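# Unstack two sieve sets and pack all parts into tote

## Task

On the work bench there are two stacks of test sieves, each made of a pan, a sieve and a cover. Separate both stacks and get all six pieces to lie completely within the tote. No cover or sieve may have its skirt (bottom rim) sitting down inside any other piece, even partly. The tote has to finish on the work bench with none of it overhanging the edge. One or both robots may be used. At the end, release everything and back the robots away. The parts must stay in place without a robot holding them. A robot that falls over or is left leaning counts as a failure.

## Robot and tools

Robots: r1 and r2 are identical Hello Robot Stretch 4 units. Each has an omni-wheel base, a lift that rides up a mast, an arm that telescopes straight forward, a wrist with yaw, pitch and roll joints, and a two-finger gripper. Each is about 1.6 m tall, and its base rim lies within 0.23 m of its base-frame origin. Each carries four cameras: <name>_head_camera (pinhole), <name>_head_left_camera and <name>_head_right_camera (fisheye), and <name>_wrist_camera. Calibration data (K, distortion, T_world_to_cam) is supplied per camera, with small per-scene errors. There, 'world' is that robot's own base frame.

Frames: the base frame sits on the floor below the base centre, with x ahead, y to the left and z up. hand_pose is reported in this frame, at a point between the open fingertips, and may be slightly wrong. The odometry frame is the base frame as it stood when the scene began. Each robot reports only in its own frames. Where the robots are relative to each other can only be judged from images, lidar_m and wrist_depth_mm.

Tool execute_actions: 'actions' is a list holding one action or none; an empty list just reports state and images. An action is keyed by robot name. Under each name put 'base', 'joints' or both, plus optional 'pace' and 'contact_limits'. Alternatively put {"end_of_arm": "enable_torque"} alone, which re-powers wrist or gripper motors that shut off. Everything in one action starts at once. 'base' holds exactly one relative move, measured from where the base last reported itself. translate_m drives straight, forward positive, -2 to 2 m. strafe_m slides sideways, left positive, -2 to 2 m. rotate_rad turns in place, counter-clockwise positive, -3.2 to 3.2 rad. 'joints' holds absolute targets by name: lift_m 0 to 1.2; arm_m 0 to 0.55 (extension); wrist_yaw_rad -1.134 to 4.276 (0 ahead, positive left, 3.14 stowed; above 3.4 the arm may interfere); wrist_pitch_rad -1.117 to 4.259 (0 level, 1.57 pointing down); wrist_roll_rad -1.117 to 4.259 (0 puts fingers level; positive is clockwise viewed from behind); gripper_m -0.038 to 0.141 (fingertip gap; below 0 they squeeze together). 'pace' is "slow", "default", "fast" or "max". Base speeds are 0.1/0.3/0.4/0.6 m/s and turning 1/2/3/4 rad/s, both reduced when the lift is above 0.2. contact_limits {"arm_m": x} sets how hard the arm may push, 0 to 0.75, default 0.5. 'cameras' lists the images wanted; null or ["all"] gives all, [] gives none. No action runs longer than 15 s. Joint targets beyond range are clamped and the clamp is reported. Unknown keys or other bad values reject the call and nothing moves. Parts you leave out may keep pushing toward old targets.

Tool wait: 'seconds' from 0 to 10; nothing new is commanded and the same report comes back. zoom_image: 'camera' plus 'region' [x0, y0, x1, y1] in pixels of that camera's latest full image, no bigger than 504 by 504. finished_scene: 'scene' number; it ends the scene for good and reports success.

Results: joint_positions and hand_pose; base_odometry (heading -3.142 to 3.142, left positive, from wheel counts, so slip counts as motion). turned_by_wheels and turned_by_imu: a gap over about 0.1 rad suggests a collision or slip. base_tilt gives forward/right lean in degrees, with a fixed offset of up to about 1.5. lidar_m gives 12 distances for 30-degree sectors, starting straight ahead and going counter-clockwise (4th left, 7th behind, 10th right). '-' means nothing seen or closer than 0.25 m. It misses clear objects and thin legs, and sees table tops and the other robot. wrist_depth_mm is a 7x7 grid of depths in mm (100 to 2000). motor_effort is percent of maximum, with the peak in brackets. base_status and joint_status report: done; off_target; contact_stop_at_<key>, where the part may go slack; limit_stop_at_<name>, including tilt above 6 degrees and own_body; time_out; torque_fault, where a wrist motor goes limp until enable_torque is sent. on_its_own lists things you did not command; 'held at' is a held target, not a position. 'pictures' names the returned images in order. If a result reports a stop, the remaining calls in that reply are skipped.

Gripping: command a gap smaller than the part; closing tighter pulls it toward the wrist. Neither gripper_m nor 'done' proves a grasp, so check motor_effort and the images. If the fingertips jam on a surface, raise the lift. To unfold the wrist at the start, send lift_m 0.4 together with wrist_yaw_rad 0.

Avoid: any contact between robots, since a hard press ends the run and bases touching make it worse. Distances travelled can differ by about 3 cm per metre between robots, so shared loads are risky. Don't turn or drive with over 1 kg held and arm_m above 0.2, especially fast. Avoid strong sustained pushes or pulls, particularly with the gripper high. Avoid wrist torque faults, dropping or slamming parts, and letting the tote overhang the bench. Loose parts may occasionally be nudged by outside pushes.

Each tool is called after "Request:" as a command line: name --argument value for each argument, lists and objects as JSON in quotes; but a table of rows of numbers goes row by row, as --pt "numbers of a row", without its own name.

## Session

Request:
execute_actions --actions '[]'

Scene clock: 0.00 s.
r1.base_odometry: x=+0.000 y=+0.000 heading=+0.000 (m, m, rad; r1's odometry frame)
r1.turned_by_wheels: +0.000 (rad since the last result)
r1.turned_by_imu: +0.000 (rad since the last result)
r1.base_tilt: forward=+0.7 right=-0.1 (deg)
r1.lidar_m: 3.15 1.17 0.85 0.81 0.86 1.20 2.97 3.09 4.07 3.88 1.32 1.65
r1.base_status: not commanded
r1.joint_positions: lift_m=+0.293 arm_m=-0.002 wrist_yaw_rad=+3.038 wrist_pitch_rad=+0.002 wrist_roll_rad=+0.018 gripper_m=+0.057
r1.joint_status: not commanded
r1.motor_effort: lift_m=+21 arm_m=+0 wrist_yaw_rad=+0 wrist_pitch_rad=-6 wrist_roll_rad=+0 gripper_m=+0 wheel_0=+0 wheel_1=-1 wheel_2=+0 (%)
r1.hand_pose: x=-0.1094 y=+0.1168 z=+0.4710 quat_wxyz=(+0.052, -0.001, +0.009, +0.999) (m; r1's base frame)
r1.wrist_depth_mm: - 142 - - - 1336 960 / - 140 - - - 1336 931 / - 139 251 - - 1308 946 / 129 142 - - - 1308 946 / - - - - - 1281 917 / 1499 1618 193 1708 202 1281 904 / 1078 1060 1182 121 1138 1060 917
r2.base_odometry: x=+0.000 y=+0.000 heading=+0.000 (m, m, rad; r2's odometry frame)
r2.turned_by_wheels: +0.000 (rad since the last result)
r2.turned_by_imu: +0.000 (rad since the last result)
r2.base_tilt: forward=-0.1 right=+0.3 (deg)
r2.lidar_m: 3.61 0.98 1.20 5.54 1.71 1.20 1.12 1.15 1.52 3.23 3.31 3.86
r2.base_status: not commanded
r2.joint_positions: lift_m=+0.193 arm_m=+0.001 wrist_yaw_rad=+3.080 wrist_pitch_rad=+0.020 wrist_roll_rad=-0.011 gripper_m=+0.057
r2.joint_status: not commanded
r2.motor_effort: lift_m=+19 arm_m=-1 wrist_yaw_rad=-2 wrist_pitch_rad=-6 wrist_roll_rad=-2 gripper_m=+0 wheel_0=+0 wheel_1=-1 wheel_2=+1 (%)
r2.hand_pose: x=-0.1110 y=+0.1051 z=+0.3653 quat_wxyz=(+0.031, -0.010, -0.005, +0.999) (m; r2's base frame)
r2.wrist_depth_mm: 135 137 1182 1205 1281 1336 1366 / - 138 1205 1229 1281 1336 1430 / 107 138 1182 1229 1281 1366 1397 / 128 151 1205 1255 1281 1366 1397 / 1118 1160 1205 1255 1281 1336 1397 / 1098 1138 195 1205 198 1138 1098 / 904 820 904 - 866 778 798
pictures: r1_head_camera, r1_head_left_camera, r1_head_right_camera, r1_wrist_camera, r2_head_camera, r2_head_left_camera, r2_head_right_camera, r2_wrist_camera
camera_calibration (this result's frames):
r1_wrist_camera: T_world_to_cam=[[0.091567, 0.995754, 0.00943759, -0.10399], [0.0130548, 0.00827622, -0.999881, 0.532994], [-0.995713, 0.0916792, -0.0122415, 0.116765], [0, 0, 0, 1]] pos_world=[0.118828, 0.0884324, 0.535341]
r2_wrist_camera: T_world_to_cam=[[0.078233, 0.996397, -0.0327417, -0.0842973], [0.0775453, -0.0388248, -0.996233, 0.421418], [-0.993915, 0.0753993, -0.0803033, 0.144893], [0, 0, 0, 1]] pos_world=[0.117927, 0.0894302, 0.428705]
Images, in order (width x height): r1_head_camera 420x560, r1_head_left_camera 420x672, r1_head_right_camera 420x672, r1_wrist_camera 616x392, r2_head_camera 420x560, r2_head_left_camera 420x672, r2_head_right_camera 420x672, r2_wrist_camera 616x392.

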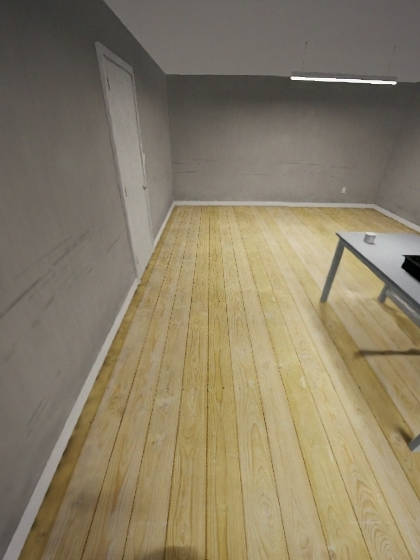

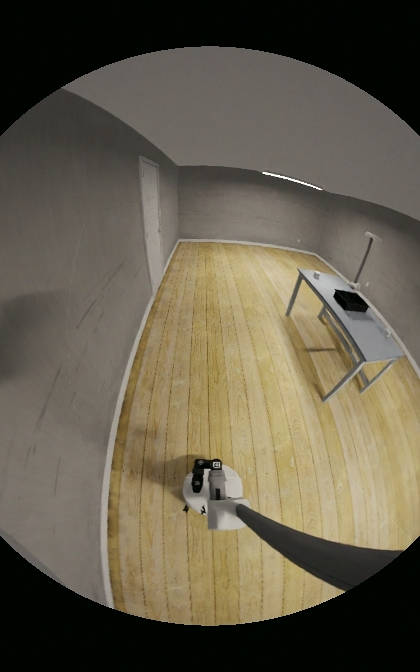

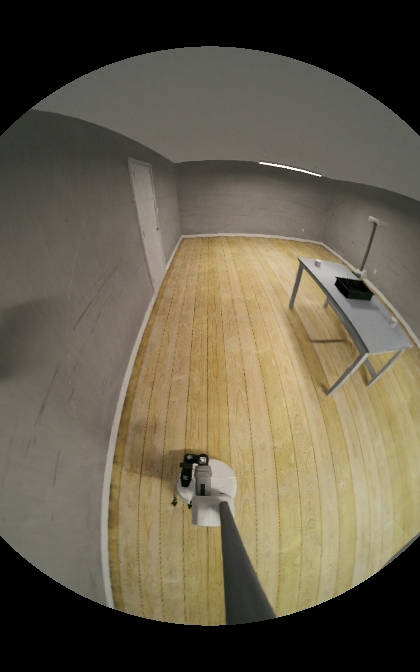

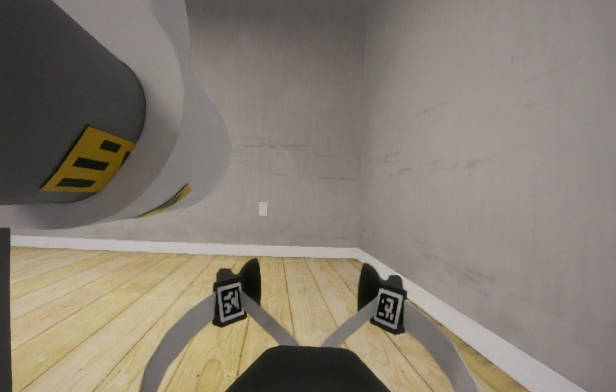

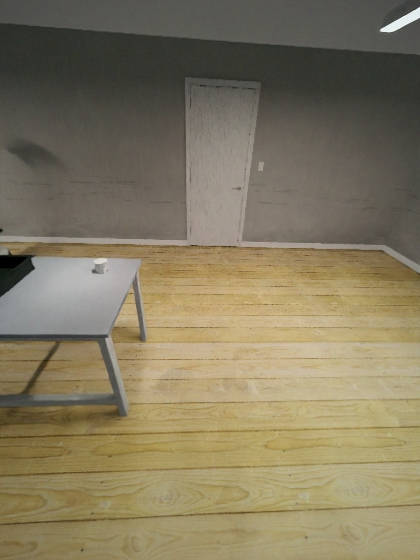

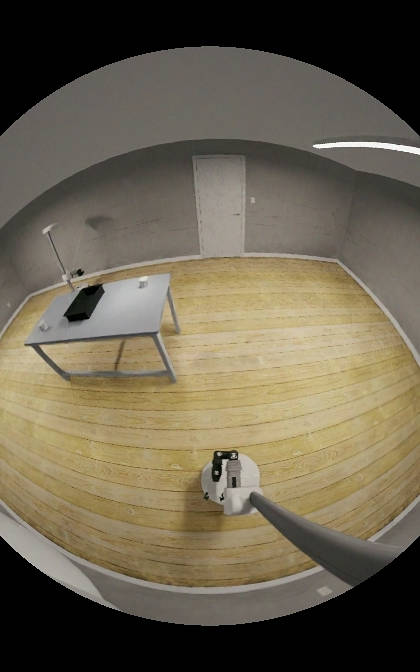

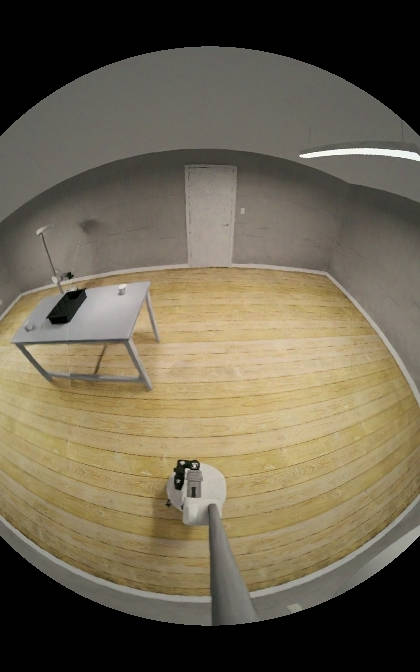

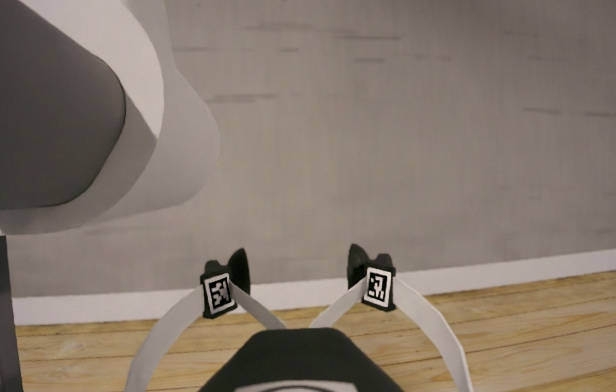

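Request:
execute_actions --actions '[{"r1":{"base":{"translate_m":2.0},"joints":{"lift_m":1.07,"wrist_yaw_rad":0,"gripper_m":0.1},"pace":"max"},"r2":{"base":{"strafe_m":1.74},"joints":{"lift_m":1.07,"wrist_yaw_rad":0,"gripper_m":0.1},"pace":"max"}}]' --cameras '[]'

Request:
execute_actions --actions '[{"r1":{"base":{"rotate_rad":-1.575},"joints":{"wrist_pitch_rad":1.57},"pace":"fast"},"r2":{"base":{"rotate_rad":0.055},"joints":{"wrist_pitch_rad":1.57}}}]' --cameras '["r1_head_camera","r2_head_camera"]'

Scene clock: 6.70 s.
r1.base_odometry: x=+2.000 y=+0.001 heading=+0.000 (m, m, rad; r1's odometry frame)
r1.turned_by_wheels: +0.000 (rad since the last result)
r1.turned_by_imu: +0.007 (rad since the last result)
r1.base_tilt: forward=+0.7 right=-0.1 (deg)
r1.lidar_m: 3.15 1.14 0.83 0.79 0.83 1.18 3.53 1.67 1.19 1.15 4.05 3.88
r1.base_status: done
r1.joint_positions: lift_m=+1.070 arm_m=-0.002 wrist_yaw_rad=+0.000 wrist_pitch_rad=+0.002 wrist_roll_rad=+0.018 gripper_m=+0.100
r1.joint_status: all done
r1.motor_effort: lift_m=+22(28) arm_m=+0(0) wrist_yaw_rad=-1(7) wrist_pitch_rad=-8(8) wrist_roll_rad=+0(1) gripper_m=-1(3) wheel_0=+1(11) wheel_1=+0(10) wheel_2=+2(15) (%)
r1.hand_pose: x=+0.4570 y=-0.0874 z=+1.2475 quat_wxyz=(+1.000, +0.009, +0.001, +0.000) (m; r1's base frame)
r1.wrist_depth_mm: 1229 1756 - - - - - / 1205 1756 - - - - - / 1229 1863 - - - - - / 1281 1863 - - - - - / 1255 1863 - - - - - / 1281 1756 202 - 199 - - / 1255 1708 - 122 - - -
r2.base_odometry: x=+0.000 y=+1.740 heading=+0.000 (m, m, rad; r2's odometry frame)
r2.turned_by_wheels: +0.000 (rad since the last result)
r2.turned_by_imu: -0.006 (rad since the last result)
r2.base_tilt: forward=-0.1 right=+0.2 (deg)
r2.lidar_m: 0.74 0.77 4.06 3.78 1.87 1.32 1.24 1.27 1.68 3.89 1.17 0.82
r2.base_status: done
r2.joint_positions: lift_m=+1.070 arm_m=+0.001 wrist_yaw_rad=+0.000 wrist_pitch_rad=+0.020 wrist_roll_rad=-0.011 gripper_m=+0.100
r2.joint_status: all done
r2.motor_effort: lift_m=+20(23) arm_m=-1(1) wrist_yaw_rad=-3(10) wrist_pitch_rad=-7(7) wrist_roll_rad=-2(2) gripper_m=+0(4) wheel_0=+2(16) wheel_1=-3(16) wheel_2=+0(0) (%)
r2.hand_pose: x=+0.4599 y=-0.0874 z=+1.2424 quat_wxyz=(+1.000, -0.005, +0.010, +0.000) (m; r2's base frame)
r2.wrist_depth_mm: - - - - - - - / - - - - - - - / - - - - - - - / - - - - - - - / - - - - - - - / - - - - 1160 - 1336 / - - 1138 - 1025 931 991
pictures: none
No camera images: the call's "cameras" was empty. Leave "cameras" out to get every camera's image.

Scene clock: 9.10 s.
r1.base_odometry: x=+2.000 y=+0.001 heading=-1.574 (m, m, rad; r1's odometry frame)
r1.turned_by_wheels: -1.574 (rad since the last result)
r1.turned_by_imu: -1.588 (rad since the last result)
r1.base_tilt: forward=+0.7 right=+0.0 (deg)
r1.lidar_m: 1.14 4.08 3.92 3.23 1.15 0.87 0.81 0.85 1.17 3.25 1.64 1.18
r1.base_status: done
r1.joint_positions: lift_m=+1.070 arm_m=-0.002 wrist_yaw_rad=+0.000 wrist_pitch_rad=+1.570 wrist_roll_rad=+0.018 gripper_m=+0.100
r1.joint_status: all done
r1.motor_effort: lift_m=+22(23) arm_m=+0(0) wrist_yaw_rad=-1(1) wrist_pitch_rad=+1(2) wrist_roll_rad=-2(1) gripper_m=+1(0) wheel_0=+3(9) wheel_1=+1(9) wheel_2=+3(7) (%)
r1.hand_pose: x=+0.1688 y=-0.0874 z=+0.9596 quat_wxyz=(+0.707, +0.006, +0.707, -0.006) (m; r1's base frame)
r1.wrist_depth_mm: 1205 1182 1205 1182 1205 1205 1229 / 1205 1205 1205 1205 1229 1205 1229 / 1205 1182 1205 1205 1205 1205 1205 / 1229 1229 1229 1205 1205 1205 1229 / 1205 1205 991 976 1182 1205 1205 / 1205 1229 202 976 205 1205 1205 / 1205 1205 1229 122 1205 1182 1182
r2.base_odometry: x=+0.000 y=+1.740 heading=+0.054 (m, m, rad; r2's odometry frame)
r2.turned_by_wheels: +0.054 (rad since the last result)
r2.turned_by_imu: +0.055 (rad since the last result)
r2.base_tilt: forward=+0.0 right=+0.3 (deg)
r2.lidar_m: 0.76 3.65 3.96 3.80 1.78 1.31 1.24 1.29 1.75 4.61 1.10 0.80
r2.base_status: done
r2.joint_positions: lift_m=+1.070 arm_m=+0.001 wrist_yaw_rad=+0.000 wrist_pitch_rad=+1.570 wrist_roll_rad=-0.011 gripper_m=+0.100
r2.joint_status: all done
r2.motor_effort: lift_m=+20(20) arm_m=-1(0) wrist_yaw_rad=-3(3) wrist_pitch_rad=+2(5) wrist_roll_rad=-1(2) gripper_m=-3(1) wheel_0=-6(5) wheel_1=-3(7) wheel_2=-2(7) (%)
r2.hand_pose: x=+0.1718 y=-0.0874 z=+0.9596 quat_wxyz=(+0.708, -0.004, +0.707, +0.004) (m; r2's base frame)
r2.wrist_depth_mm: 1138 1138 1160 1160 1138 1160 1182 / 1138 1138 1138 1160 1182 1160 1182 / 1138 1138 1138 1160 1182 1160 1182 / 1138 1138 1160 1160 1160 1182 1182 / 1160 1160 946 960 1160 1182 1182 / 1160 1182 960 960 1160 1182 1182 / 1138 1160 1160 - 1182 1182 1182
pictures: r1_head_camera, r2_head_camera
Images, in order (width x height): r1_head_camera 420x560, r2_head_camera 420x560.

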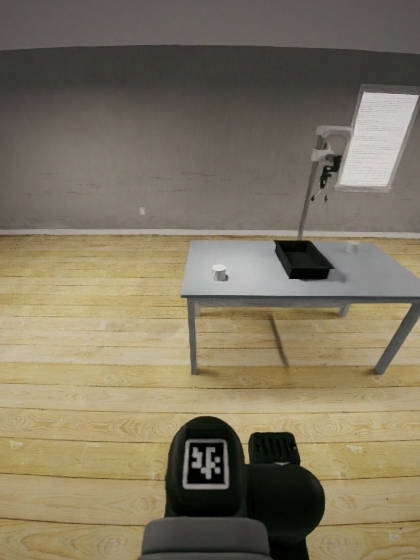

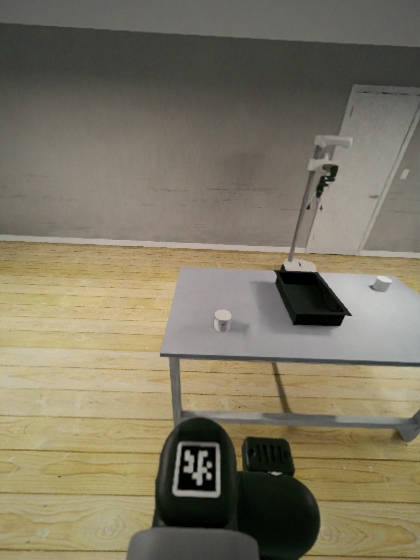

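Request:
execute_actions --actions '[{"r1":{"base":{"translate_m":0.86},"joints":{"arm_m":0.31,"lift_m":1.03},"pace":"fast"},"r2":{"base":{"translate_m":0.48},"joints":{"arm_m":0.29,"lift_m":1.03},"pace":"fast"}}]' --cameras '["r1_wrist_camera","r2_wrist_camera","r1_head_right_camera"]'

Scene clock: 13.73 s.
r1.base_odometry: x=+1.997 y=-0.859 heading=-1.574 (m, m, rad; r1's odometry frame)
r1.turned_by_wheels: +0.000 (rad since the last result)
r1.turned_by_imu: +0.003 (rad since the last result)
r1.base_tilt: forward=+0.7 right=-0.1 (deg)
r1.lidar_m: 0.28 0.32 3.90 3.77 2.38 1.75 1.67 1.74 2.40 1.21 0.41 0.31
r1.base_status: done
r1.joint_positions: lift_m=+1.030 arm_m=+0.309 wrist_yaw_rad=+0.000 wrist_pitch_rad=+1.570 wrist_roll_rad=+0.018 gripper_m=+0.100
r1.joint_status: all done
r1.motor_effort: lift_m=+18(20) arm_m=+6(9) wrist_yaw_rad=-2(0) wrist_pitch_rad=+0(3) wrist_roll_rad=+0(0) gripper_m=+2(1) wheel_0=+2(8) wheel_1=+1(8) wheel_2=-1(9) (%)
r1.hand_pose: x=+0.4801 y=-0.0874 z=+0.9199 quat_wxyz=(+0.707, +0.006, +0.707, -0.006) (m; r1's base frame)
r1.wrist_depth_mm: 1160 384 384 384 384 382 382 / 1182 382 387 384 382 384 382 / 1138 384 382 384 384 382 382 / 1160 387 387 387 384 384 384 / 1160 384 384 314 382 387 384 / 1182 384 202 387 206 384 384 / 1182 384 384 122 384 384 384
r2.base_odometry: x=+0.480 y=+1.766 heading=+0.055 (m, m, rad; r2's odometry frame)
r2.turned_by_wheels: +0.001 (rad since the last result)
r2.turned_by_imu: +0.000 (rad since the last result)
r2.base_tilt: forward=+0.0 right=+0.3 (deg)
r2.lidar_m: 0.26 0.29 3.98 3.82 2.50 1.81 1.71 1.81 2.43 1.15 0.41 0.29
r2.base_status: done
r2.joint_positions: lift_m=+1.030 arm_m=+0.289 wrist_yaw_rad=+0.000 wrist_pitch_rad=+1.570 wrist_roll_rad=-0.011 gripper_m=+0.100
r2.joint_status: all done
r2.motor_effort: lift_m=+17(18) arm_m=+6(6) wrist_yaw_rad=-4(1) wrist_pitch_rad=+1(1) wrist_roll_rad=-2(2) gripper_m=-2(2) wheel_0=+4(10) wheel_1=+3(8) wheel_2=+0(12) (%)
r2.hand_pose: x=+0.4602 y=-0.0874 z=+0.9199 quat_wxyz=(+0.707, -0.004, +0.707, +0.004) (m; r2's base frame)
r2.wrist_depth_mm: 375 375 377 377 379 382 384 / 373 375 377 382 382 384 387 / 375 377 377 379 384 387 387 / 377 377 379 379 382 387 387 / 379 377 379 310 384 387 389 / 377 379 379 312 387 389 389 / 759 379 382 - 389 389 392
pictures: r1_head_right_camera, r1_wrist_camera, r2_wrist_camera
camera_calibration (this result's frames):
r1_wrist_camera: T_world_to_cam=[[0.00967243, -0.999881, -0.012009, -0.0742372], [-0.999912, -0.00977982, 0.00891656, 0.532516], [-0.00903294, 0.0119217, -0.999888, 1.15584], [0, 0, 0, 1]] pos_world=[0.543628, -0.0828, 1.15007]
r2_wrist_camera: T_world_to_cam=[[-0.0328764, -0.999334, 0.0158181, -0.0870262], [-0.99768, 0.0337577, 0.0591159, 0.452445], [-0.0596105, -0.0138379, -0.998126, 1.17819], [0, 0, 0, 1]] pos_world=[0.518767, -0.0859381, 1.15061]
Images, in order (width x height): r1_head_right_camera 420x672, r1_wrist_camera 616x392, r2_wrist_camera 616x392.

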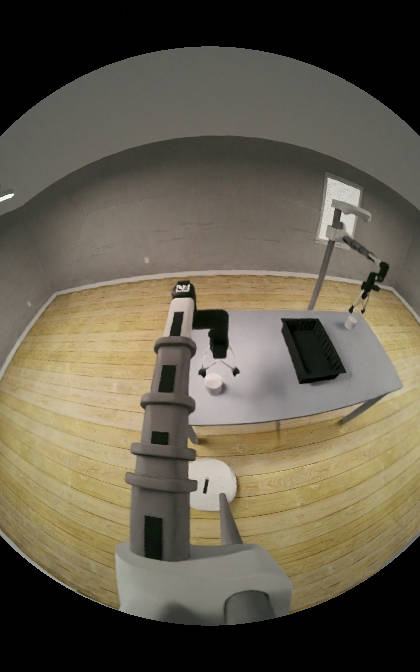

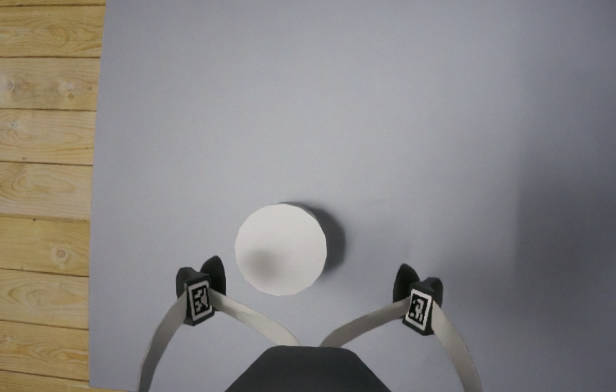

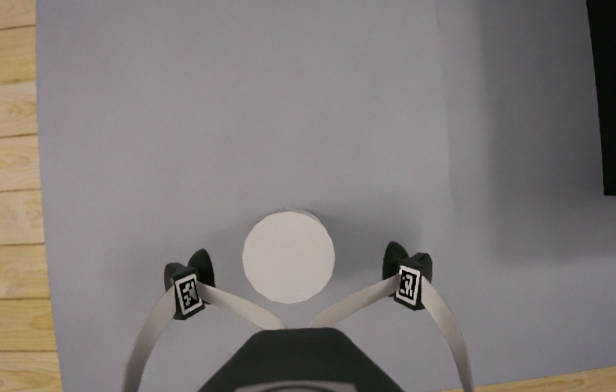

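Request:
execute_actions --actions '[{"r1":{"base":{"strafe_m":0.024},"joints":{"arm_m":0.319,"lift_m":0.98}},"r2":{"base":{"strafe_m":0.008},"joints":{"arm_m":0.275,"lift_m":0.98}}}]' --cameras '["r1_wrist_camera","r2_wrist_camera"]'

Request:
execute_actions --actions '[{"r1":{"joints":{"lift_m":0.935}},"r2":{"joints":{"lift_m":0.934}}}]' --cameras '["r1_wrist_camera","r2_wrist_camera"]'

Request:
execute_actions --actions '[{"r1":{"joints":{"gripper_m":0.045}},"r2":{"joints":{"gripper_m":0.045}}}]' --cameras '[]'

Request:
execute_actions --actions '[{"r1":{"joints":{"lift_m":0.97}},"r2":{"joints":{"lift_m":0.97}}}]' --cameras '[]'

Request:
execute_actions --actions '[{"r1":{"base":{"strafe_m":-0.5},"joints":{"lift_m":1.02,"arm_m":0.4,"wrist_roll_rad":-1.1}},"r2":{"base":{"strafe_m":-0.41},"joints":{"lift_m":1.02,"arm_m":0.4,"wrist_roll_rad":-1.1}}}]' --cameras '["r1_wrist_camera","r2_wrist_camera","r1_head_right_camera"]'

Scene clock: 16.93 s.
r1.base_odometry: x=+2.021 y=-0.859 heading=-1.574 (m, m, rad; r1's odometry frame)
r1.turned_by_wheels: +0.000 (rad since the last result)
r1.turned_by_imu: +0.001 (rad since the last result)
r1.base_tilt: forward=+0.7 right=+0.0 (deg)
r1.lidar_m: 0.29 0.32 3.90 3.75 2.41 1.72 1.66 1.75 2.38 1.23 0.43 0.32
r1.base_status: done
r1.joint_positions: lift_m=+0.980 arm_m=+0.318 wrist_yaw_rad=+0.000 wrist_pitch_rad=+1.570 wrist_roll_rad=+0.018 gripper_m=+0.100
r1.joint_status: all done
r1.motor_effort: lift_m=+17(17) arm_m=+6(7) wrist_yaw_rad=+0(1) wrist_pitch_rad=-1(0) wrist_roll_rad=+0(1) gripper_m=-2(1) wheel_0=-1(7) wheel_1=+1(9) wheel_2=+0(1) (%)
r1.hand_pose: x=+0.4890 y=-0.0874 z=+0.8700 quat_wxyz=(+0.707, +0.006, +0.707, -0.006) (m; r1's base frame)
r1.wrist_depth_mm: 1118 334 332 334 332 332 332 / 1098 332 336 334 334 332 332 / 1118 334 334 334 334 332 330 / 1098 334 334 334 334 332 336 / 1118 334 336 260 332 334 334 / 1118 334 202 260 205 334 336 / 1118 336 334 122 336 332 334
r2.base_odometry: x=+0.479 y=+1.774 heading=+0.055 (m, m, rad; r2's odometry frame)
r2.turned_by_wheels: +0.000 (rad since the last result)
r2.turned_by_imu: -0.001 (rad since the last result)
r2.base_tilt: forward=-0.1 right=+0.3 (deg)
r2.lidar_m: 0.26 0.29 3.97 3.81 2.50 1.80 1.73 1.81 2.43 1.16 0.41 0.29
r2.base_status: done
r2.joint_positions: lift_m=+0.980 arm_m=+0.276 wrist_yaw_rad=+0.000 wrist_pitch_rad=+1.570 wrist_roll_rad=-0.011 gripper_m=+0.100
r2.joint_status: all done
r2.motor_effort: lift_m=+16(14) arm_m=-6(9) wrist_yaw_rad=-2(3) wrist_pitch_rad=+0(1) wrist_roll_rad=-2(1) gripper_m=-2(1) wheel_0=-2(11) wheel_1=+0(10) wheel_2=+0(0) (%)
r2.hand_pose: x=+0.4471 y=-0.0874 z=+0.8699 quat_wxyz=(+0.707, -0.004, +0.707, +0.004) (m; r2's base frame)
r2.wrist_depth_mm: 324 325 327 329 330 332 334 / 325 327 329 332 330 334 336 / 325 327 329 330 332 334 336 / 329 330 330 330 334 336 340 / 329 330 330 262 334 338 338 / 329 330 332 263 336 338 340 / 329 330 332 - 336 338 340
pictures: r1_wrist_camera, r2_wrist_camera
camera_calibration (this result's frames):
r1_wrist_camera: T_world_to_cam=[[0.00956163, -0.999882, -0.0120102, -0.0748682], [-0.999912, -0.00967053, 0.00904231, 0.541784], [-0.00915739, 0.0119227, -0.999887, 1.10604], [0, 0, 0, 1]] pos_world=[0.552581, -0.082807, 1.10012]
r2_wrist_camera: T_world_to_cam=[[-0.0330973, -0.999327, 0.0158218, -0.0865679], [-0.997666, 0.03398, 0.0592264, 0.442325], [-0.0597242, -0.0138246, -0.998119, 1.1276], [0, 0, 0, 1]] pos_world=[0.505772, -0.0859512, 1.10065]
Images, in order (width x height): r1_wrist_camera 616x392, r2_wrist_camera 616x392.

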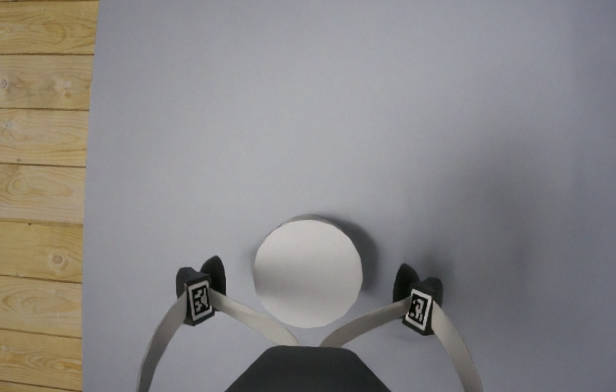

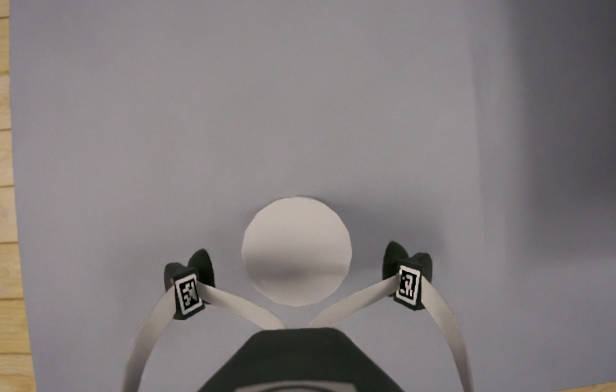

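Scene clock: 18.00 s.
r1.base_odometry: x=+2.021 y=-0.859 heading=-1.574 (m, m, rad; r1's odometry frame)
r1.turned_by_wheels: +0.000 (rad since the last result)
r1.turned_by_imu: +0.000 (rad since the last result)
r1.base_tilt: forward=+0.8 right=+0.0 (deg)
r1.lidar_m: 0.29 0.31 3.88 3.76 2.41 1.73 1.66 1.73 2.39 1.22 0.41 0.30
r1.base_status: not commanded
r1.joint_positions: lift_m=+0.935 arm_m=+0.318 wrist_yaw_rad=+0.000 wrist_pitch_rad=+1.570 wrist_roll_rad=+0.018 gripper_m=+0.100
r1.joint_status: all done
r1.motor_effort: lift_m=+17(18) arm_m=+6(7) wrist_yaw_rad=-1(1) wrist_pitch_rad=-1(0) wrist_roll_rad=+0(0) gripper_m=+0(1) wheel_0=+0(0) wheel_1=+1(1) wheel_2=+0(0) (%)
r1.hand_pose: x=+0.4890 y=-0.0874 z=+0.8250 quat_wxyz=(+0.707, +0.006, +0.707, -0.006) (m; r1's base frame)
r1.wrist_depth_mm: 1060 287 289 289 287 289 289 / 1078 289 287 287 287 287 287 / 289 289 290 289 289 287 286 / 291 289 290 287 289 287 286 / 290 290 289 215 289 289 289 / 290 289 201 216 206 289 289 / 290 290 290 122 290 290 287
r2.base_odometry: x=+0.479 y=+1.774 heading=+0.055 (m, m, rad; r2's odometry frame)
r2.turned_by_wheels: +0.000 (rad since the last result)
r2.turned_by_imu: +0.000 (rad since the last result)
r2.base_tilt: forward=-0.1 right=+0.4 (deg)
r2.lidar_m: 0.27 0.28 3.98 3.81 2.49 1.80 1.73 1.80 2.42 1.17 0.42 0.31
r2.base_status: not commanded
r2.joint_positions: lift_m=+0.934 arm_m=+0.276 wrist_yaw_rad=+0.000 wrist_pitch_rad=+1.570 wrist_roll_rad=-0.011 gripper_m=+0.100
r2.joint_status: all done
r2.motor_effort: lift_m=+16(17) arm_m=-6(6) wrist_yaw_rad=-2(2) wrist_pitch_rad=+0(0) wrist_roll_rad=-2(2) gripper_m=+0(2) wheel_0=-2(2) wheel_1=+0(1) wheel_2=+0(0) (%)
r2.hand_pose: x=+0.4471 y=-0.0874 z=+0.8239 quat_wxyz=(+0.707, -0.004, +0.707, +0.004) (m; r2's base frame)
r2.wrist_depth_mm: 279 281 282 285 286 287 289 / 281 282 283 286 286 289 289 / 281 283 283 286 287 289 290 / 281 282 285 286 289 290 291 / 282 285 220 216 289 290 291 / 283 285 215 216 289 293 293 / 285 286 287 - 290 293 293
pictures: r1_wrist_camera, r2_wrist_camera
camera_calibration (this result's frames):
r1_wrist_camera: T_world_to_cam=[[0.0095612, -0.999882, -0.0120102, -0.0754084], [-0.999912, -0.0096701, 0.00904207, 0.542193], [-0.00915715, 0.0119227, -0.999887, 1.06106], [0, 0, 0, 1]] pos_world=[0.552583, -0.082807, 1.05513]
r2_wrist_camera: T_world_to_cam=[[-0.0330971, -0.999327, 0.0158218, -0.0858402], [-0.997666, 0.0339798, 0.0592264, 0.445047], [-0.0597242, -0.0138246, -0.998119, 1.08169], [0, 0, 0, 1]] pos_world=[0.50577, -0.0859512, 1.05465]
Images, in order (width x height): r1_wrist_camera 616x392, r2_wrist_camera 616x392.

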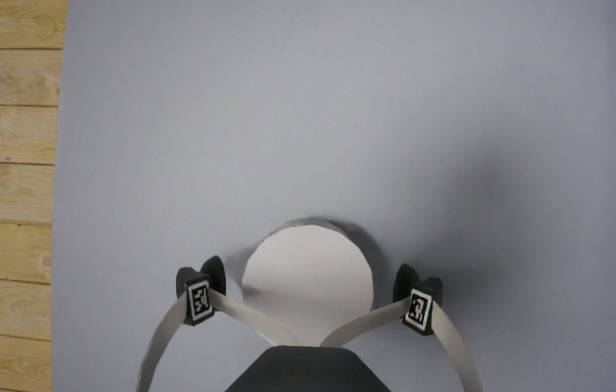

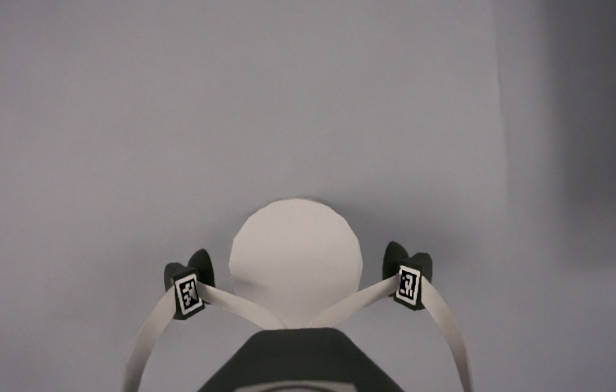

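Scene clock: 19.40 s.
r1.base_odometry: x=+2.021 y=-0.859 heading=-1.574 (m, m, rad; r1's odometry frame)
r1.turned_by_wheels: +0.000 (rad since the last result)
r1.turned_by_imu: +0.000 (rad since the last result)
r1.base_tilt: forward=+0.8 right=-0.2 (deg)
r1.lidar_m: 0.29 0.32 3.90 3.75 2.38 1.74 1.66 1.74 2.39 1.21 0.42 0.31
r1.base_status: not commanded
r1.joint_positions: lift_m=+0.935 arm_m=+0.318 wrist_yaw_rad=+0.000 wrist_pitch_rad=+1.570 wrist_roll_rad=+0.018 gripper_m=+0.045
r1.joint_status: all done
r1.motor_effort: lift_m=+18(18) arm_m=+6(7) wrist_yaw_rad=-2(1) wrist_pitch_rad=-1(1) wrist_roll_rad=+1(0) gripper_m=-12(15) wheel_0=+0(1) wheel_1=+1(1) wheel_2=+0(0) (%)
r1.hand_pose: x=+0.4890 y=-0.0874 z=+0.8250 quat_wxyz=(+0.707, +0.006, +0.707, -0.006) (m; r1's base frame)
r1.wrist_depth_mm: 1060 289 290 287 287 287 287 / 1042 289 289 287 287 287 287 / 290 290 290 289 289 287 289 / 290 289 289 289 289 287 287 / 290 289 290 211 289 286 287 / 290 290 196 211 198 287 289 / 290 287 290 120 289 289 289
r2.base_odometry: x=+0.479 y=+1.774 heading=+0.055 (m, m, rad; r2's odometry frame)
r2.turned_by_wheels: +0.000 (rad since the last result)
r2.turned_by_imu: +0.000 (rad since the last result)
r2.base_tilt: forward=+0.0 right=+0.2 (deg)
r2.lidar_m: 0.26 0.29 3.97 3.81 2.52 1.81 1.73 1.79 2.43 1.16 0.42 0.29
r2.base_status: not commanded
r2.joint_positions: lift_m=+0.934 arm_m=+0.276 wrist_yaw_rad=+0.000 wrist_pitch_rad=+1.570 wrist_roll_rad=-0.011 gripper_m=+0.045
r2.joint_status: all done
r2.motor_effort: lift_m=+16(16) arm_m=-6(6) wrist_yaw_rad=-2(2) wrist_pitch_rad=+0(0) wrist_roll_rad=-2(2) gripper_m=-17(18) wheel_0=-2(2) wheel_1=+1(1) wheel_2=+0(0) (%)
r2.hand_pose: x=+0.4471 y=-0.0874 z=+0.8239 quat_wxyz=(+0.707, -0.004, +0.707, +0.004) (m; r2's base frame)
r2.wrist_depth_mm: 279 281 282 283 285 287 287 / 279 282 283 285 287 290 289 / 281 282 285 285 286 289 290 / 282 285 285 286 287 289 291 / 282 285 283 209 289 291 291 / 283 285 193 208 207 290 294 / 285 286 287 - 291 293 293
pictures: none
No camera images: the call's "cameras" was empty. Leave "cameras" out to get every camera's image.

Scene clock: 20.37 s.
r1.base_odometry: x=+2.021 y=-0.859 heading=-1.574 (m, m, rad; r1's odometry frame)
r1.turned_by_wheels: +0.000 (rad since the last result)
r1.turned_by_imu: +0.000 (rad since the last result)
r1.base_tilt: forward=+0.8 right=-0.1 (deg)
r1.lidar_m: 0.28 0.32 3.88 3.76 2.40 1.71 1.66 1.72 2.39 1.23 0.45 0.31
r1.base_status: not commanded
r1.joint_positions: lift_m=+0.970 arm_m=+0.318 wrist_yaw_rad=+0.000 wrist_pitch_rad=+1.570 wrist_roll_rad=+0.018 gripper_m=+0.045
r1.joint_status: all done
r1.motor_effort: lift_m=+24(26) arm_m=+7(6) wrist_yaw_rad=-2(0) wrist_pitch_rad=-1(2) wrist_roll_rad=+0(1) gripper_m=-13(13) wheel_0=-1(1) wheel_1=+1(1) wheel_2=+0(0) (%)
r1.hand_pose: x=+0.4890 y=-0.0874 z=+0.8594 quat_wxyz=(+0.707, +0.006, +0.707, -0.006) (m; r1's base frame)
r1.wrist_depth_mm: 1098 322 322 322 322 322 322 / 1098 324 324 324 324 322 322 / 1098 325 324 324 324 325 319 / 1098 322 322 324 322 324 322 / 1118 324 324 211 322 324 324 / 1098 324 195 211 199 324 324 / 1098 327 325 120 324 324 324
r2.base_odometry: x=+0.479 y=+1.774 heading=+0.055 (m, m, rad; r2's odometry frame)
r2.turned_by_wheels: +0.000 (rad since the last result)
r2.turned_by_imu: +0.000 (rad since the last result)
r2.base_tilt: forward=+0.0 right=+0.2 (deg)
r2.lidar_m: 0.26 0.28 3.94 3.81 2.49 1.81 1.72 1.79 2.41 1.13 0.41 0.29
r2.base_status: not commanded
r2.joint_positions: lift_m=+0.970 arm_m=+0.276 wrist_yaw_rad=+0.000 wrist_pitch_rad=+1.570 wrist_roll_rad=-0.011 gripper_m=+0.045
r2.joint_status: all done
r2.motor_effort: lift_m=+21(21) arm_m=-6(6) wrist_yaw_rad=-3(3) wrist_pitch_rad=+0(0) wrist_roll_rad=-2(2) gripper_m=-14(18) wheel_0=-2(2) wheel_1=+0(1) wheel_2=+0(0) (%)
r2.hand_pose: x=+0.4471 y=-0.0874 z=+0.8595 quat_wxyz=(+0.707, -0.004, +0.707, +0.004) (m; r2's base frame)
r2.wrist_depth_mm: 314 315 317 319 320 324 324 / 315 315 317 322 322 322 325 / 317 317 320 322 322 324 325 / 317 319 319 320 322 325 327 / 317 320 322 209 324 327 329 / 319 319 193 206 207 327 329 / 320 320 322 - 327 329 329
pictures: none
No camera images: the call's "cameras" was empty. Leave "cameras" out to get every camera's image.

Scene clock: 23.37 s.
r1.base_odometry: x=+1.522 y=-0.858 heading=-1.574 (m, m, rad; r1's odometry frame)
r1.turned_by_wheels: +0.000 (rad since the last result)
r1.turned_by_imu: +0.001 (rad since the last result)
r1.base_tilt: forward=+0.7 right=+0.0 (deg)
r1.lidar_m: 0.27 0.33 0.45 4.26 2.40 1.76 1.69 1.76 2.41 4.48 0.43 0.32
r1.base_status: done
r1.joint_positions: lift_m=+1.020 arm_m=+0.399 wrist_yaw_rad=+0.000 wrist_pitch_rad=+1.570 wrist_roll_rad=-1.099 gripper_m=+0.045
r1.joint_status: all done
r1.motor_effort: lift_m=+23(24) arm_m=+6(6) wrist_yaw_rad=+1(0) wrist_pitch_rad=+0(1) wrist_roll_rad=-1(6) gripper_m=-11(12) wheel_0=+2(10) wheel_1=-1(11) wheel_2=+0(2) (%)
r1.hand_pose: x=+0.5700 y=-0.0874 z=+0.9095 quat_wxyz=(+0.603, -0.369, +0.603, +0.369) (m; r1's base frame)
r1.wrist_depth_mm: 375 373 375 375 373 370 373 / 375 375 375 375 373 283 314 / 375 375 375 373 283 370 370 / 375 375 291 370 370 368 370 / 377 377 309 211 368 368 368 / 946 373 195 212 198 370 368 / 1160 377 293 120 370 334 314
r2.base_odometry: x=+0.501 y=+1.365 heading=+0.055 (m, m, rad; r2's odometry frame)
r2.turned_by_wheels: +0.000 (rad since the last result)
r2.turned_by_imu: +0.000 (rad since the last result)
r2.base_tilt: forward=+0.0 right=+0.3 (deg)
r2.lidar_m: 0.28 0.30 0.39 4.22 2.47 1.80 1.71 1.78 2.44 4.58 0.41 0.30
r2.base_status: done
r2.joint_positions: lift_m=+1.020 arm_m=+0.399 wrist_yaw_rad=+0.000 wrist_pitch_rad=+1.570 wrist_roll_rad=-1.100 gripper_m=+0.045
r2.joint_status: all done
r2.motor_effort: lift_m=+21(22) arm_m=+6(6) wrist_yaw_rad=-4(3) wrist_pitch_rad=+0(0) wrist_roll_rad=-2(6) gripper_m=-18(17) wheel_0=+2(12) wheel_1=-3(11) wheel_2=+0(2) (%)
r2.hand_pose: x=+0.5701 y=-0.0874 z=+0.9096 quat_wxyz=(+0.603, -0.370, +0.603, +0.369) (m; r2's base frame)
r2.wrist_depth_mm: 357 359 364 366 370 370 291 / 359 362 364 366 370 373 342 / 362 364 366 368 368 375 375 / 362 366 368 282 370 375 377 / 364 366 281 209 373 375 379 / 364 366 193 208 207 375 340 / 723 368 370 - 375 320 293
pictures: r1_head_right_camera, r1_wrist_camera, r2_wrist_camera
camera_calibration (this result's frames):
r1_wrist_camera: T_world_to_cam=[[0.902721, -0.430078, -0.0113204, -0.535078], [-0.429989, -0.902784, 0.00951561, 0.21907], [-0.0143123, -0.00372228, -0.999891, 1.14788], [0, 0, 0, 1]] pos_world=[0.593653, -0.0280803, 1.13961]
r2_wrist_camera: T_world_to_cam=[[0.870265, -0.492309, 0.016456, -0.55437], [-0.492353, -0.868348, 0.0596584, 0.195284], [-0.0150809, -0.0600207, -0.998083, 1.14498], [0, 0, 0, 1]] pos_world=[0.595865, -0.0346245, 1.14026]
Images, in order (width x height): r1_head_right_camera 420x672, r1_wrist_camera 616x392, r2_wrist_camera 616x392.

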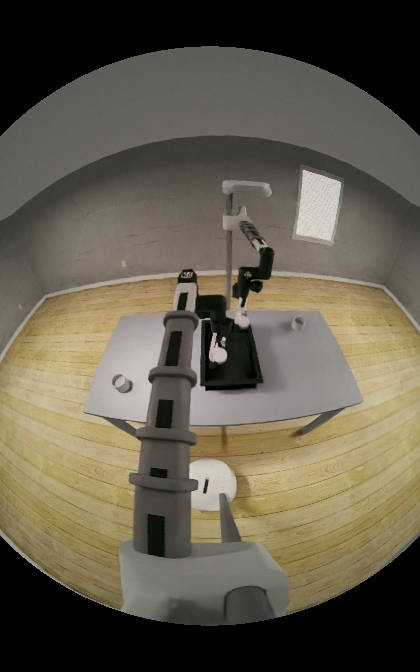

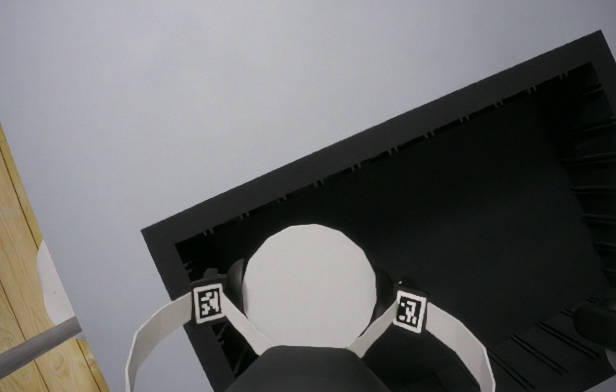

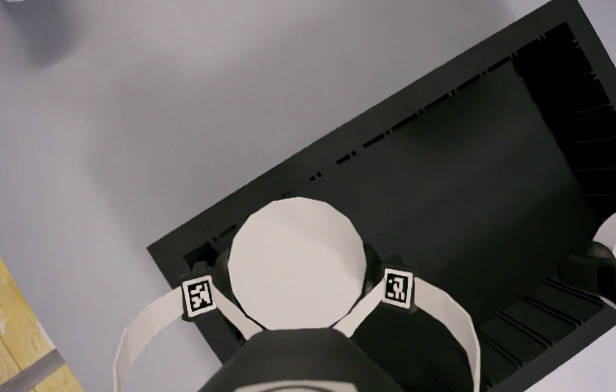

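Request:
execute_actions --actions '[{"r1":{"base":{"strafe_m":-0.004},"joints":{"lift_m":0.9,"arm_m":0.404}},"r2":{"base":{"strafe_m":-0.012},"joints":{"lift_m":0.897,"arm_m":0.413}}}]' --cameras '["r1_wrist_camera","r2_wrist_camera"]'

Request:
execute_actions --actions '[{"r1":{"joints":{"gripper_m":0.085}},"r2":{"joints":{"gripper_m":0.085}}}]' --cameras '["r1_wrist_camera","r2_wrist_camera"]'

Request:
execute_actions --actions '[{"r1":{"joints":{"lift_m":1.01}},"r2":{"joints":{"lift_m":1.01}}}]' --cameras '["r1_wrist_camera"]'

Request:
execute_actions --actions '[{"r1":{"base":{"strafe_m":0.504},"joints":{"arm_m":0.317,"gripper_m":0.1},"pace":"fast"},"r2":{"base":{"strafe_m":0.422},"joints":{"arm_m":0.278,"gripper_m":0.1},"pace":"fast"}}]' --cameras '["r1_wrist_camera","r2_wrist_camera"]'

Scene clock: 26.40 s.
r1.base_odometry: x=+1.517 y=-0.858 heading=-1.574 (m, m, rad; r1's odometry frame)
r1.turned_by_wheels: +0.000 (rad since the last result)
r1.turned_by_imu: +0.001 (rad since the last result)
r1.base_tilt: forward=+0.7 right=-0.1 (deg)
r1.lidar_m: 0.29 0.32 0.44 4.26 2.37 1.75 1.67 1.74 2.41 4.48 0.43 0.31
r1.base_status: done
r1.joint_positions: lift_m=+0.900 arm_m=+0.403 wrist_yaw_rad=+0.000 wrist_pitch_rad=+1.570 wrist_roll_rad=-1.099 gripper_m=+0.045
r1.joint_status: all done
r1.motor_effort: lift_m=+18(21) arm_m=+6(7) wrist_yaw_rad=+0(1) wrist_pitch_rad=+1(1) wrist_roll_rad=-1(1) gripper_m=-13(13) wheel_0=-3(11) wheel_1=+1(7) wheel_2=+0(1) (%)
r1.hand_pose: x=+0.5740 y=-0.0874 z=+0.7900 quat_wxyz=(+0.603, -0.369, +0.603, +0.369) (m; r1's base frame)
r1.wrist_depth_mm: 254 253 253 252 253 252 - / 254 254 253 253 163 163 249 / 254 255 254 164 202 249 249 / 255 164 164 250 250 249 250 / 165 180 252 211 251 251 249 / 165 187 195 211 198 251 248 / 255 167 251 120 251 250 248
r2.base_odometry: x=+0.502 y=+1.353 heading=+0.055 (m, m, rad; r2's odometry frame)
r2.turned_by_wheels: +0.000 (rad since the last result)
r2.turned_by_imu: -0.001 (rad since the last result)
r2.base_tilt: forward=-0.1 right=+0.3 (deg)
r2.lidar_m: 0.27 0.30 0.42 4.22 2.49 1.82 1.71 1.79 2.43 4.54 0.43 0.30
r2.base_status: done
r2.joint_positions: lift_m=+0.897 arm_m=+0.412 wrist_yaw_rad=+0.000 wrist_pitch_rad=+1.570 wrist_roll_rad=-1.100 gripper_m=+0.045
r2.joint_status: all done
r2.motor_effort: lift_m=+17(19) arm_m=+6(8) wrist_yaw_rad=-3(3) wrist_pitch_rad=+0(0) wrist_roll_rad=-3(3) gripper_m=-17(16) wheel_0=+4(9) wheel_1=-3(10) wheel_2=+0(2) (%)
r2.hand_pose: x=+0.5831 y=-0.0874 z=+0.7869 quat_wxyz=(+0.603, -0.370, +0.603, +0.369) (m; r2's base frame)
r2.wrist_depth_mm: 240 243 244 247 248 162 250 / 242 243 245 247 161 249 251 / 242 244 245 160 248 250 252 / 243 245 160 246 248 251 253 / 158 159 208 209 248 252 229 / 158 182 193 207 207 253 254 / 159 167 238 - 251 254 256
pictures: r1_wrist_camera, r2_wrist_camera
camera_calibration (this result's frames):
r1_wrist_camera: T_world_to_cam=[[0.902715, -0.430089, -0.0113248, -0.540042], [-0.43, -0.902779, 0.00951772, 0.221934], [-0.0143173, -0.00372211, -0.999891, 1.02839], [0, 0, 0, 1]] pos_world=[0.597659, -0.0280806, 1.02005]
r2_wrist_camera: T_world_to_cam=[[0.870213, -0.492401, 0.016456, -0.563628], [-0.492445, -0.868297, 0.0596584, 0.209051], [-0.0150872, -0.0600192, -0.998083, 1.02276], [0, 0, 0, 1]] pos_world=[0.608853, -0.0346272, 1.01761]
Images, in order (width x height): r1_wrist_camera 616x392, r2_wrist_camera 616x392.

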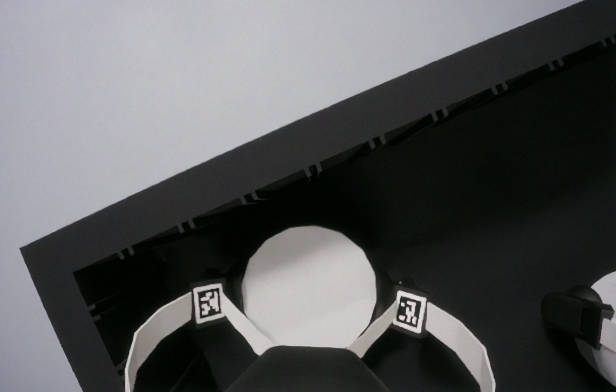

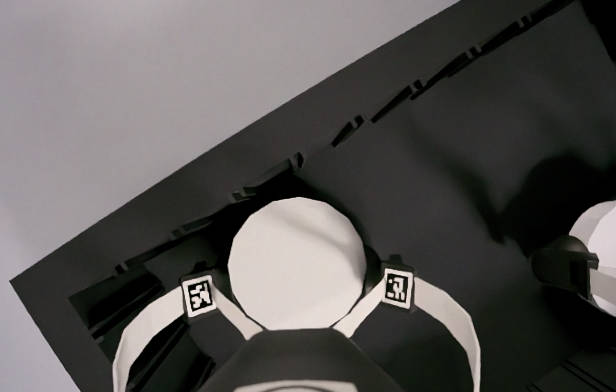

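Scene clock: 27.60 s.
r1.base_odometry: x=+1.517 y=-0.858 heading=-1.574 (m, m, rad; r1's odometry frame)
r1.turned_by_wheels: +0.000 (rad since the last result)
r1.turned_by_imu: +0.000 (rad since the last result)
r1.base_tilt: forward=+0.7 right=-0.1 (deg)
r1.lidar_m: 0.29 0.32 0.45 4.26 2.36 1.76 1.67 1.74 2.41 4.47 0.41 0.32
r1.base_status: not commanded
r1.joint_positions: lift_m=+0.900 arm_m=+0.403 wrist_yaw_rad=+0.000 wrist_pitch_rad=+1.570 wrist_roll_rad=-1.099 gripper_m=+0.085
r1.joint_status: all done
r1.motor_effort: lift_m=+18(18) arm_m=+6(7) wrist_yaw_rad=-1(0) wrist_pitch_rad=+0(1) wrist_roll_rad=-2(0) gripper_m=+0(14) wheel_0=-3(3) wheel_1=+1(1) wheel_2=+0(0) (%)
r1.hand_pose: x=+0.5740 y=-0.0874 z=+0.7900 quat_wxyz=(+0.603, -0.369, +0.603, +0.369) (m; r1's base frame)
r1.wrist_depth_mm: 254 253 254 253 253 252 - / 253 253 254 253 163 163 250 / 254 253 254 164 203 250 249 / 254 165 164 251 249 250 249 / 165 181 252 229 251 250 249 / 165 195 202 229 202 249 223 / 254 165 252 121 251 249 249
r2.base_odometry: x=+0.502 y=+1.353 heading=+0.055 (m, m, rad; r2's odometry frame)
r2.turned_by_wheels: +0.000 (rad since the last result)
r2.turned_by_imu: +0.000 (rad since the last result)
r2.base_tilt: forward=-0.1 right=+0.2 (deg)
r2.lidar_m: 0.28 0.28 0.41 4.23 2.47 1.81 1.72 1.80 2.42 4.55 0.42 0.29
r2.base_status: not commanded
r2.joint_positions: lift_m=+0.897 arm_m=+0.412 wrist_yaw_rad=+0.000 wrist_pitch_rad=+1.570 wrist_roll_rad=-1.100 gripper_m=+0.085
r2.joint_status: all done
r2.motor_effort: lift_m=+17(17) arm_m=+6(6) wrist_yaw_rad=-2(2) wrist_pitch_rad=+0(0) wrist_roll_rad=-2(2) gripper_m=-1(16) wheel_0=+4(4) wheel_1=-3(3) wheel_2=+0(0) (%)
r2.hand_pose: x=+0.5831 y=-0.0874 z=+0.7869 quat_wxyz=(+0.603, -0.370, +0.603, +0.369) (m; r2's base frame)
r2.wrist_depth_mm: 240 243 244 247 248 162 250 / 242 243 246 247 161 249 251 / 242 244 245 161 248 250 251 / 243 244 160 246 249 250 253 / 158 159 224 226 249 252 220 / 158 190 225 226 227 253 255 / 202 162 238 - 252 254 256
pictures: r1_wrist_camera, r2_wrist_camera
camera_calibration (this result's frames):
r1_wrist_camera: T_world_to_cam=[[0.902718, -0.430084, -0.0113248, -0.540044], [-0.429995, -0.902781, 0.00951772, 0.221932], [-0.0143173, -0.0037222, -0.999891, 1.02839], [0, 0, 0, 1]] pos_world=[0.597661, -0.0280805, 1.02005]
r2_wrist_camera: T_world_to_cam=[[0.870193, -0.492436, 0.0164737, -0.563635], [-0.492481, -0.868277, 0.0596484, 0.209083], [-0.0150693, -0.0600186, -0.998084, 1.02275], [0, 0, 0, 1]] pos_world=[0.608852, -0.0346283, 1.01761]
Images, in order (width x height): r1_wrist_camera 616x392, r2_wrist_camera 616x392.

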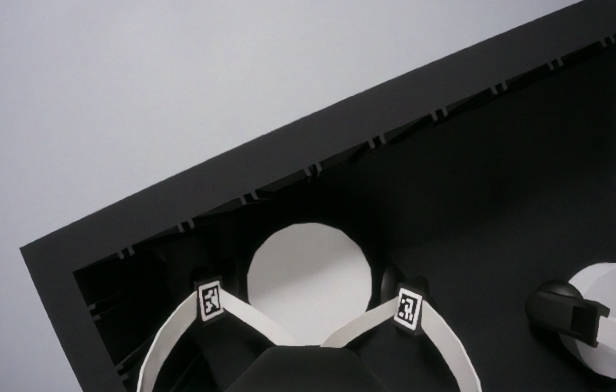

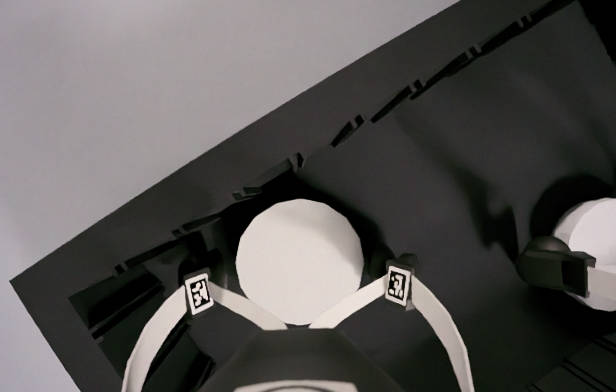

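Scene clock: 29.10 s.
r1.base_odometry: x=+1.517 y=-0.858 heading=-1.574 (m, m, rad; r1's odometry frame)
r1.turned_by_wheels: +0.000 (rad since the last result)
r1.turned_by_imu: +0.000 (rad since the last result)
r1.base_tilt: forward=+0.8 right=-0.1 (deg)
r1.lidar_m: 0.30 0.32 0.45 4.27 2.36 1.75 1.67 1.74 2.40 4.47 0.44 0.32
r1.base_status: not commanded
r1.joint_positions: lift_m=+1.010 arm_m=+0.403 wrist_yaw_rad=+0.000 wrist_pitch_rad=+1.570 wrist_roll_rad=-1.099 gripper_m=+0.085
r1.joint_status: all done
r1.motor_effort: lift_m=+24(25) arm_m=+6(7) wrist_yaw_rad=-1(0) wrist_pitch_rad=-3(1) wrist_roll_rad=-2(2) gripper_m=-1(1) wheel_0=-3(3) wheel_1=+1(1) wheel_2=+0(0) (%)
r1.hand_pose: x=+0.5740 y=-0.0874 z=+0.8995 quat_wxyz=(+0.603, -0.369, +0.603, +0.369) (m; r1's base frame)
r1.wrist_depth_mm: 366 366 364 362 362 362 362 / 364 366 366 364 362 274 315 / 364 366 366 362 281 362 359 / 366 366 289 362 359 357 359 / 366 364 362 338 362 359 357 / 917 364 202 362 200 362 222 / 1138 364 287 121 362 329 309
r2.base_odometry: x=+0.502 y=+1.353 heading=+0.055 (m, m, rad; r2's odometry frame)
r2.turned_by_wheels: +0.000 (rad since the last result)
r2.turned_by_imu: +0.000 (rad since the last result)
r2.base_tilt: forward=+0.0 right=+0.3 (deg)
r2.lidar_m: 0.27 0.29 0.42 4.23 2.48 1.80 1.71 1.79 2.43 4.55 0.43 0.30
r2.base_status: not commanded
r2.joint_positions: lift_m=+1.010 arm_m=+0.412 wrist_yaw_rad=+0.000 wrist_pitch_rad=+1.570 wrist_roll_rad=-1.100 gripper_m=+0.085
r2.joint_status: all done
r2.motor_effort: lift_m=+21(23) arm_m=+6(6) wrist_yaw_rad=-2(2) wrist_pitch_rad=+0(0) wrist_roll_rad=-3(2) gripper_m=-1(0) wheel_0=+4(4) wheel_1=-3(4) wheel_2=+0(0) (%)
r2.hand_pose: x=+0.5831 y=-0.0874 z=+0.8995 quat_wxyz=(+0.603, -0.370, +0.603, +0.369) (m; r2's base frame)
r2.wrist_depth_mm: 347 349 355 357 359 276 297 / 347 351 353 359 274 362 332 / 351 353 355 273 359 364 366 / 351 355 272 357 364 364 368 / 353 296 355 340 362 364 222 / 353 357 272 359 362 366 312 / 357 357 274 - 364 300 285
pictures: r1_wrist_camera
camera_calibration (this result's frames):
r1_wrist_camera: T_world_to_cam=[[0.902718, -0.430084, -0.0113248, -0.538807], [-0.429995, -0.902781, 0.00951772, 0.220891], [-0.0143173, -0.00372219, -0.999891, 1.13787], [0, 0, 0, 1]] pos_world=[0.597664, -0.0280805, 1.12954]
Images, in order (width x height): r1_wrist_camera 616x392.

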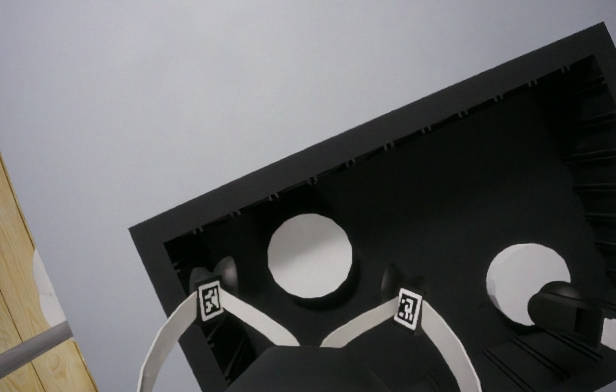

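Scene clock: 31.83 s.
r1.base_odometry: x=+2.021 y=-0.859 heading=-1.574 (m, m, rad; r1's odometry frame)
r1.turned_by_wheels: +0.000 (rad since the last result)
r1.turned_by_imu: +0.000 (rad since the last result)
r1.base_tilt: forward=+0.7 right=-0.1 (deg)
r1.lidar_m: 0.30 0.31 3.88 3.76 2.41 1.72 1.66 1.73 2.37 1.21 0.44 0.31
r1.base_status: done
r1.joint_positions: lift_m=+1.010 arm_m=+0.318 wrist_yaw_rad=+0.000 wrist_pitch_rad=+1.570 wrist_roll_rad=-1.099 gripper_m=+0.100
r1.joint_status: all done
r1.motor_effort: lift_m=+24(24) arm_m=-6(6) wrist_yaw_rad=+0(1) wrist_pitch_rad=-1(0) wrist_roll_rad=-1(0) gripper_m=+1(2) wheel_0=-1(10) wheel_1=+1(10) wheel_2=+0(0) (%)
r1.hand_pose: x=+0.4892 y=-0.0874 z=+0.8995 quat_wxyz=(+0.603, -0.369, +0.603, +0.369) (m; r1's base frame)
r1.wrist_depth_mm: 1160 1160 1118 362 364 362 359 / 1138 1160 366 364 364 364 364 / 1138 366 368 364 364 362 362 / 1160 364 366 364 362 364 359 / 1160 366 366 330 364 362 366 / 1138 917 202 329 206 364 364 / 1160 1138 366 122 366 362 362
r2.base_odometry: x=+0.479 y=+1.774 heading=+0.055 (m, m, rad; r2's odometry frame)
r2.turned_by_wheels: +0.000 (rad since the last result)
r2.turned_by_imu: -0.002 (rad since the last result)
r2.base_tilt: forward=-0.1 right=+0.4 (deg)
r2.lidar_m: 0.26 0.29 3.98 3.79 2.51 1.81 1.73 1.80 2.44 1.17 0.41 0.29
r2.base_status: done
r2.joint_positions: lift_m=+1.010 arm_m=+0.279 wrist_yaw_rad=+0.000 wrist_pitch_rad=+1.570 wrist_roll_rad=-1.100 gripper_m=+0.100
r2.joint_status: all done
r2.motor_effort: lift_m=+21(21) arm_m=-6(6) wrist_yaw_rad=-2(3) wrist_pitch_rad=+0(0) wrist_roll_rad=-2(3) gripper_m=+0(2) wheel_0=-1(13) wheel_1=+1(12) wheel_2=+0(2) (%)
r2.hand_pose: x=+0.4501 y=-0.0874 z=+0.8996 quat_wxyz=(+0.603, -0.370, +0.603, +0.369) (m; r2's base frame)
r2.wrist_depth_mm: 1078 351 353 357 359 364 366 / 349 351 355 357 359 364 368 / 351 353 357 359 364 366 370 / 1078 355 357 362 364 368 370 / 1078 357 359 329 366 370 373 / 1078 809 362 362 366 370 373 / 1078 1078 362 - 368 375 375
pictures: r1_wrist_camera, r2_wrist_camera
camera_calibration (this result's frames):
r1_wrist_camera: T_world_to_cam=[[0.902664, -0.430194, -0.0113871, -0.462184], [-0.430105, -0.902729, 0.00954742, 0.184459], [-0.0143867, -0.00372047, -0.99989, 1.13676], [0, 0, 0, 1]] pos_world=[0.512888, -0.0280834, 1.12961]
r2_wrist_camera: T_world_to_cam=[[0.870124, -0.492559, 0.0164309, -0.449727], [-0.4926, -0.868207, 0.0596726, 0.136918], [-0.0151268, -0.0600165, -0.998083, 1.13323], [0, 0, 0, 1]] pos_world=[0.475906, -0.0346319, 1.13027]
Images, in order (width x height): r1_wrist_camera 616x392, r2_wrist_camera 616x392.

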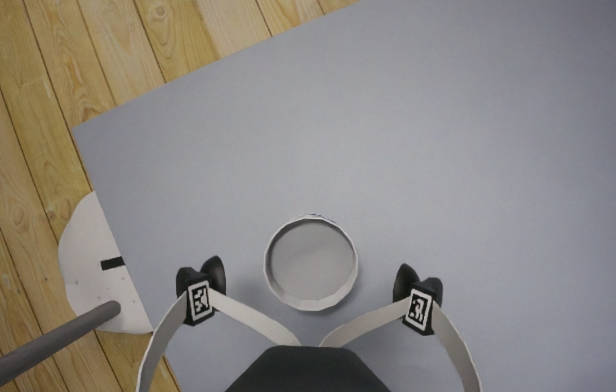

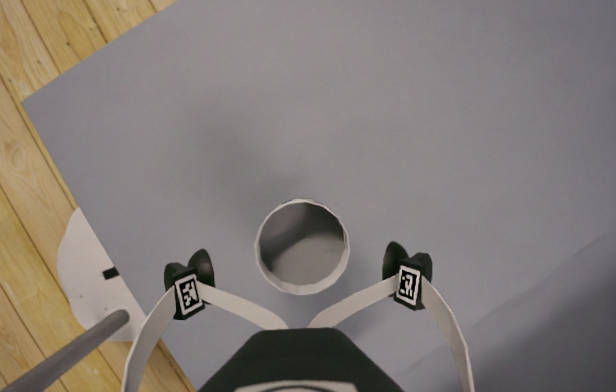

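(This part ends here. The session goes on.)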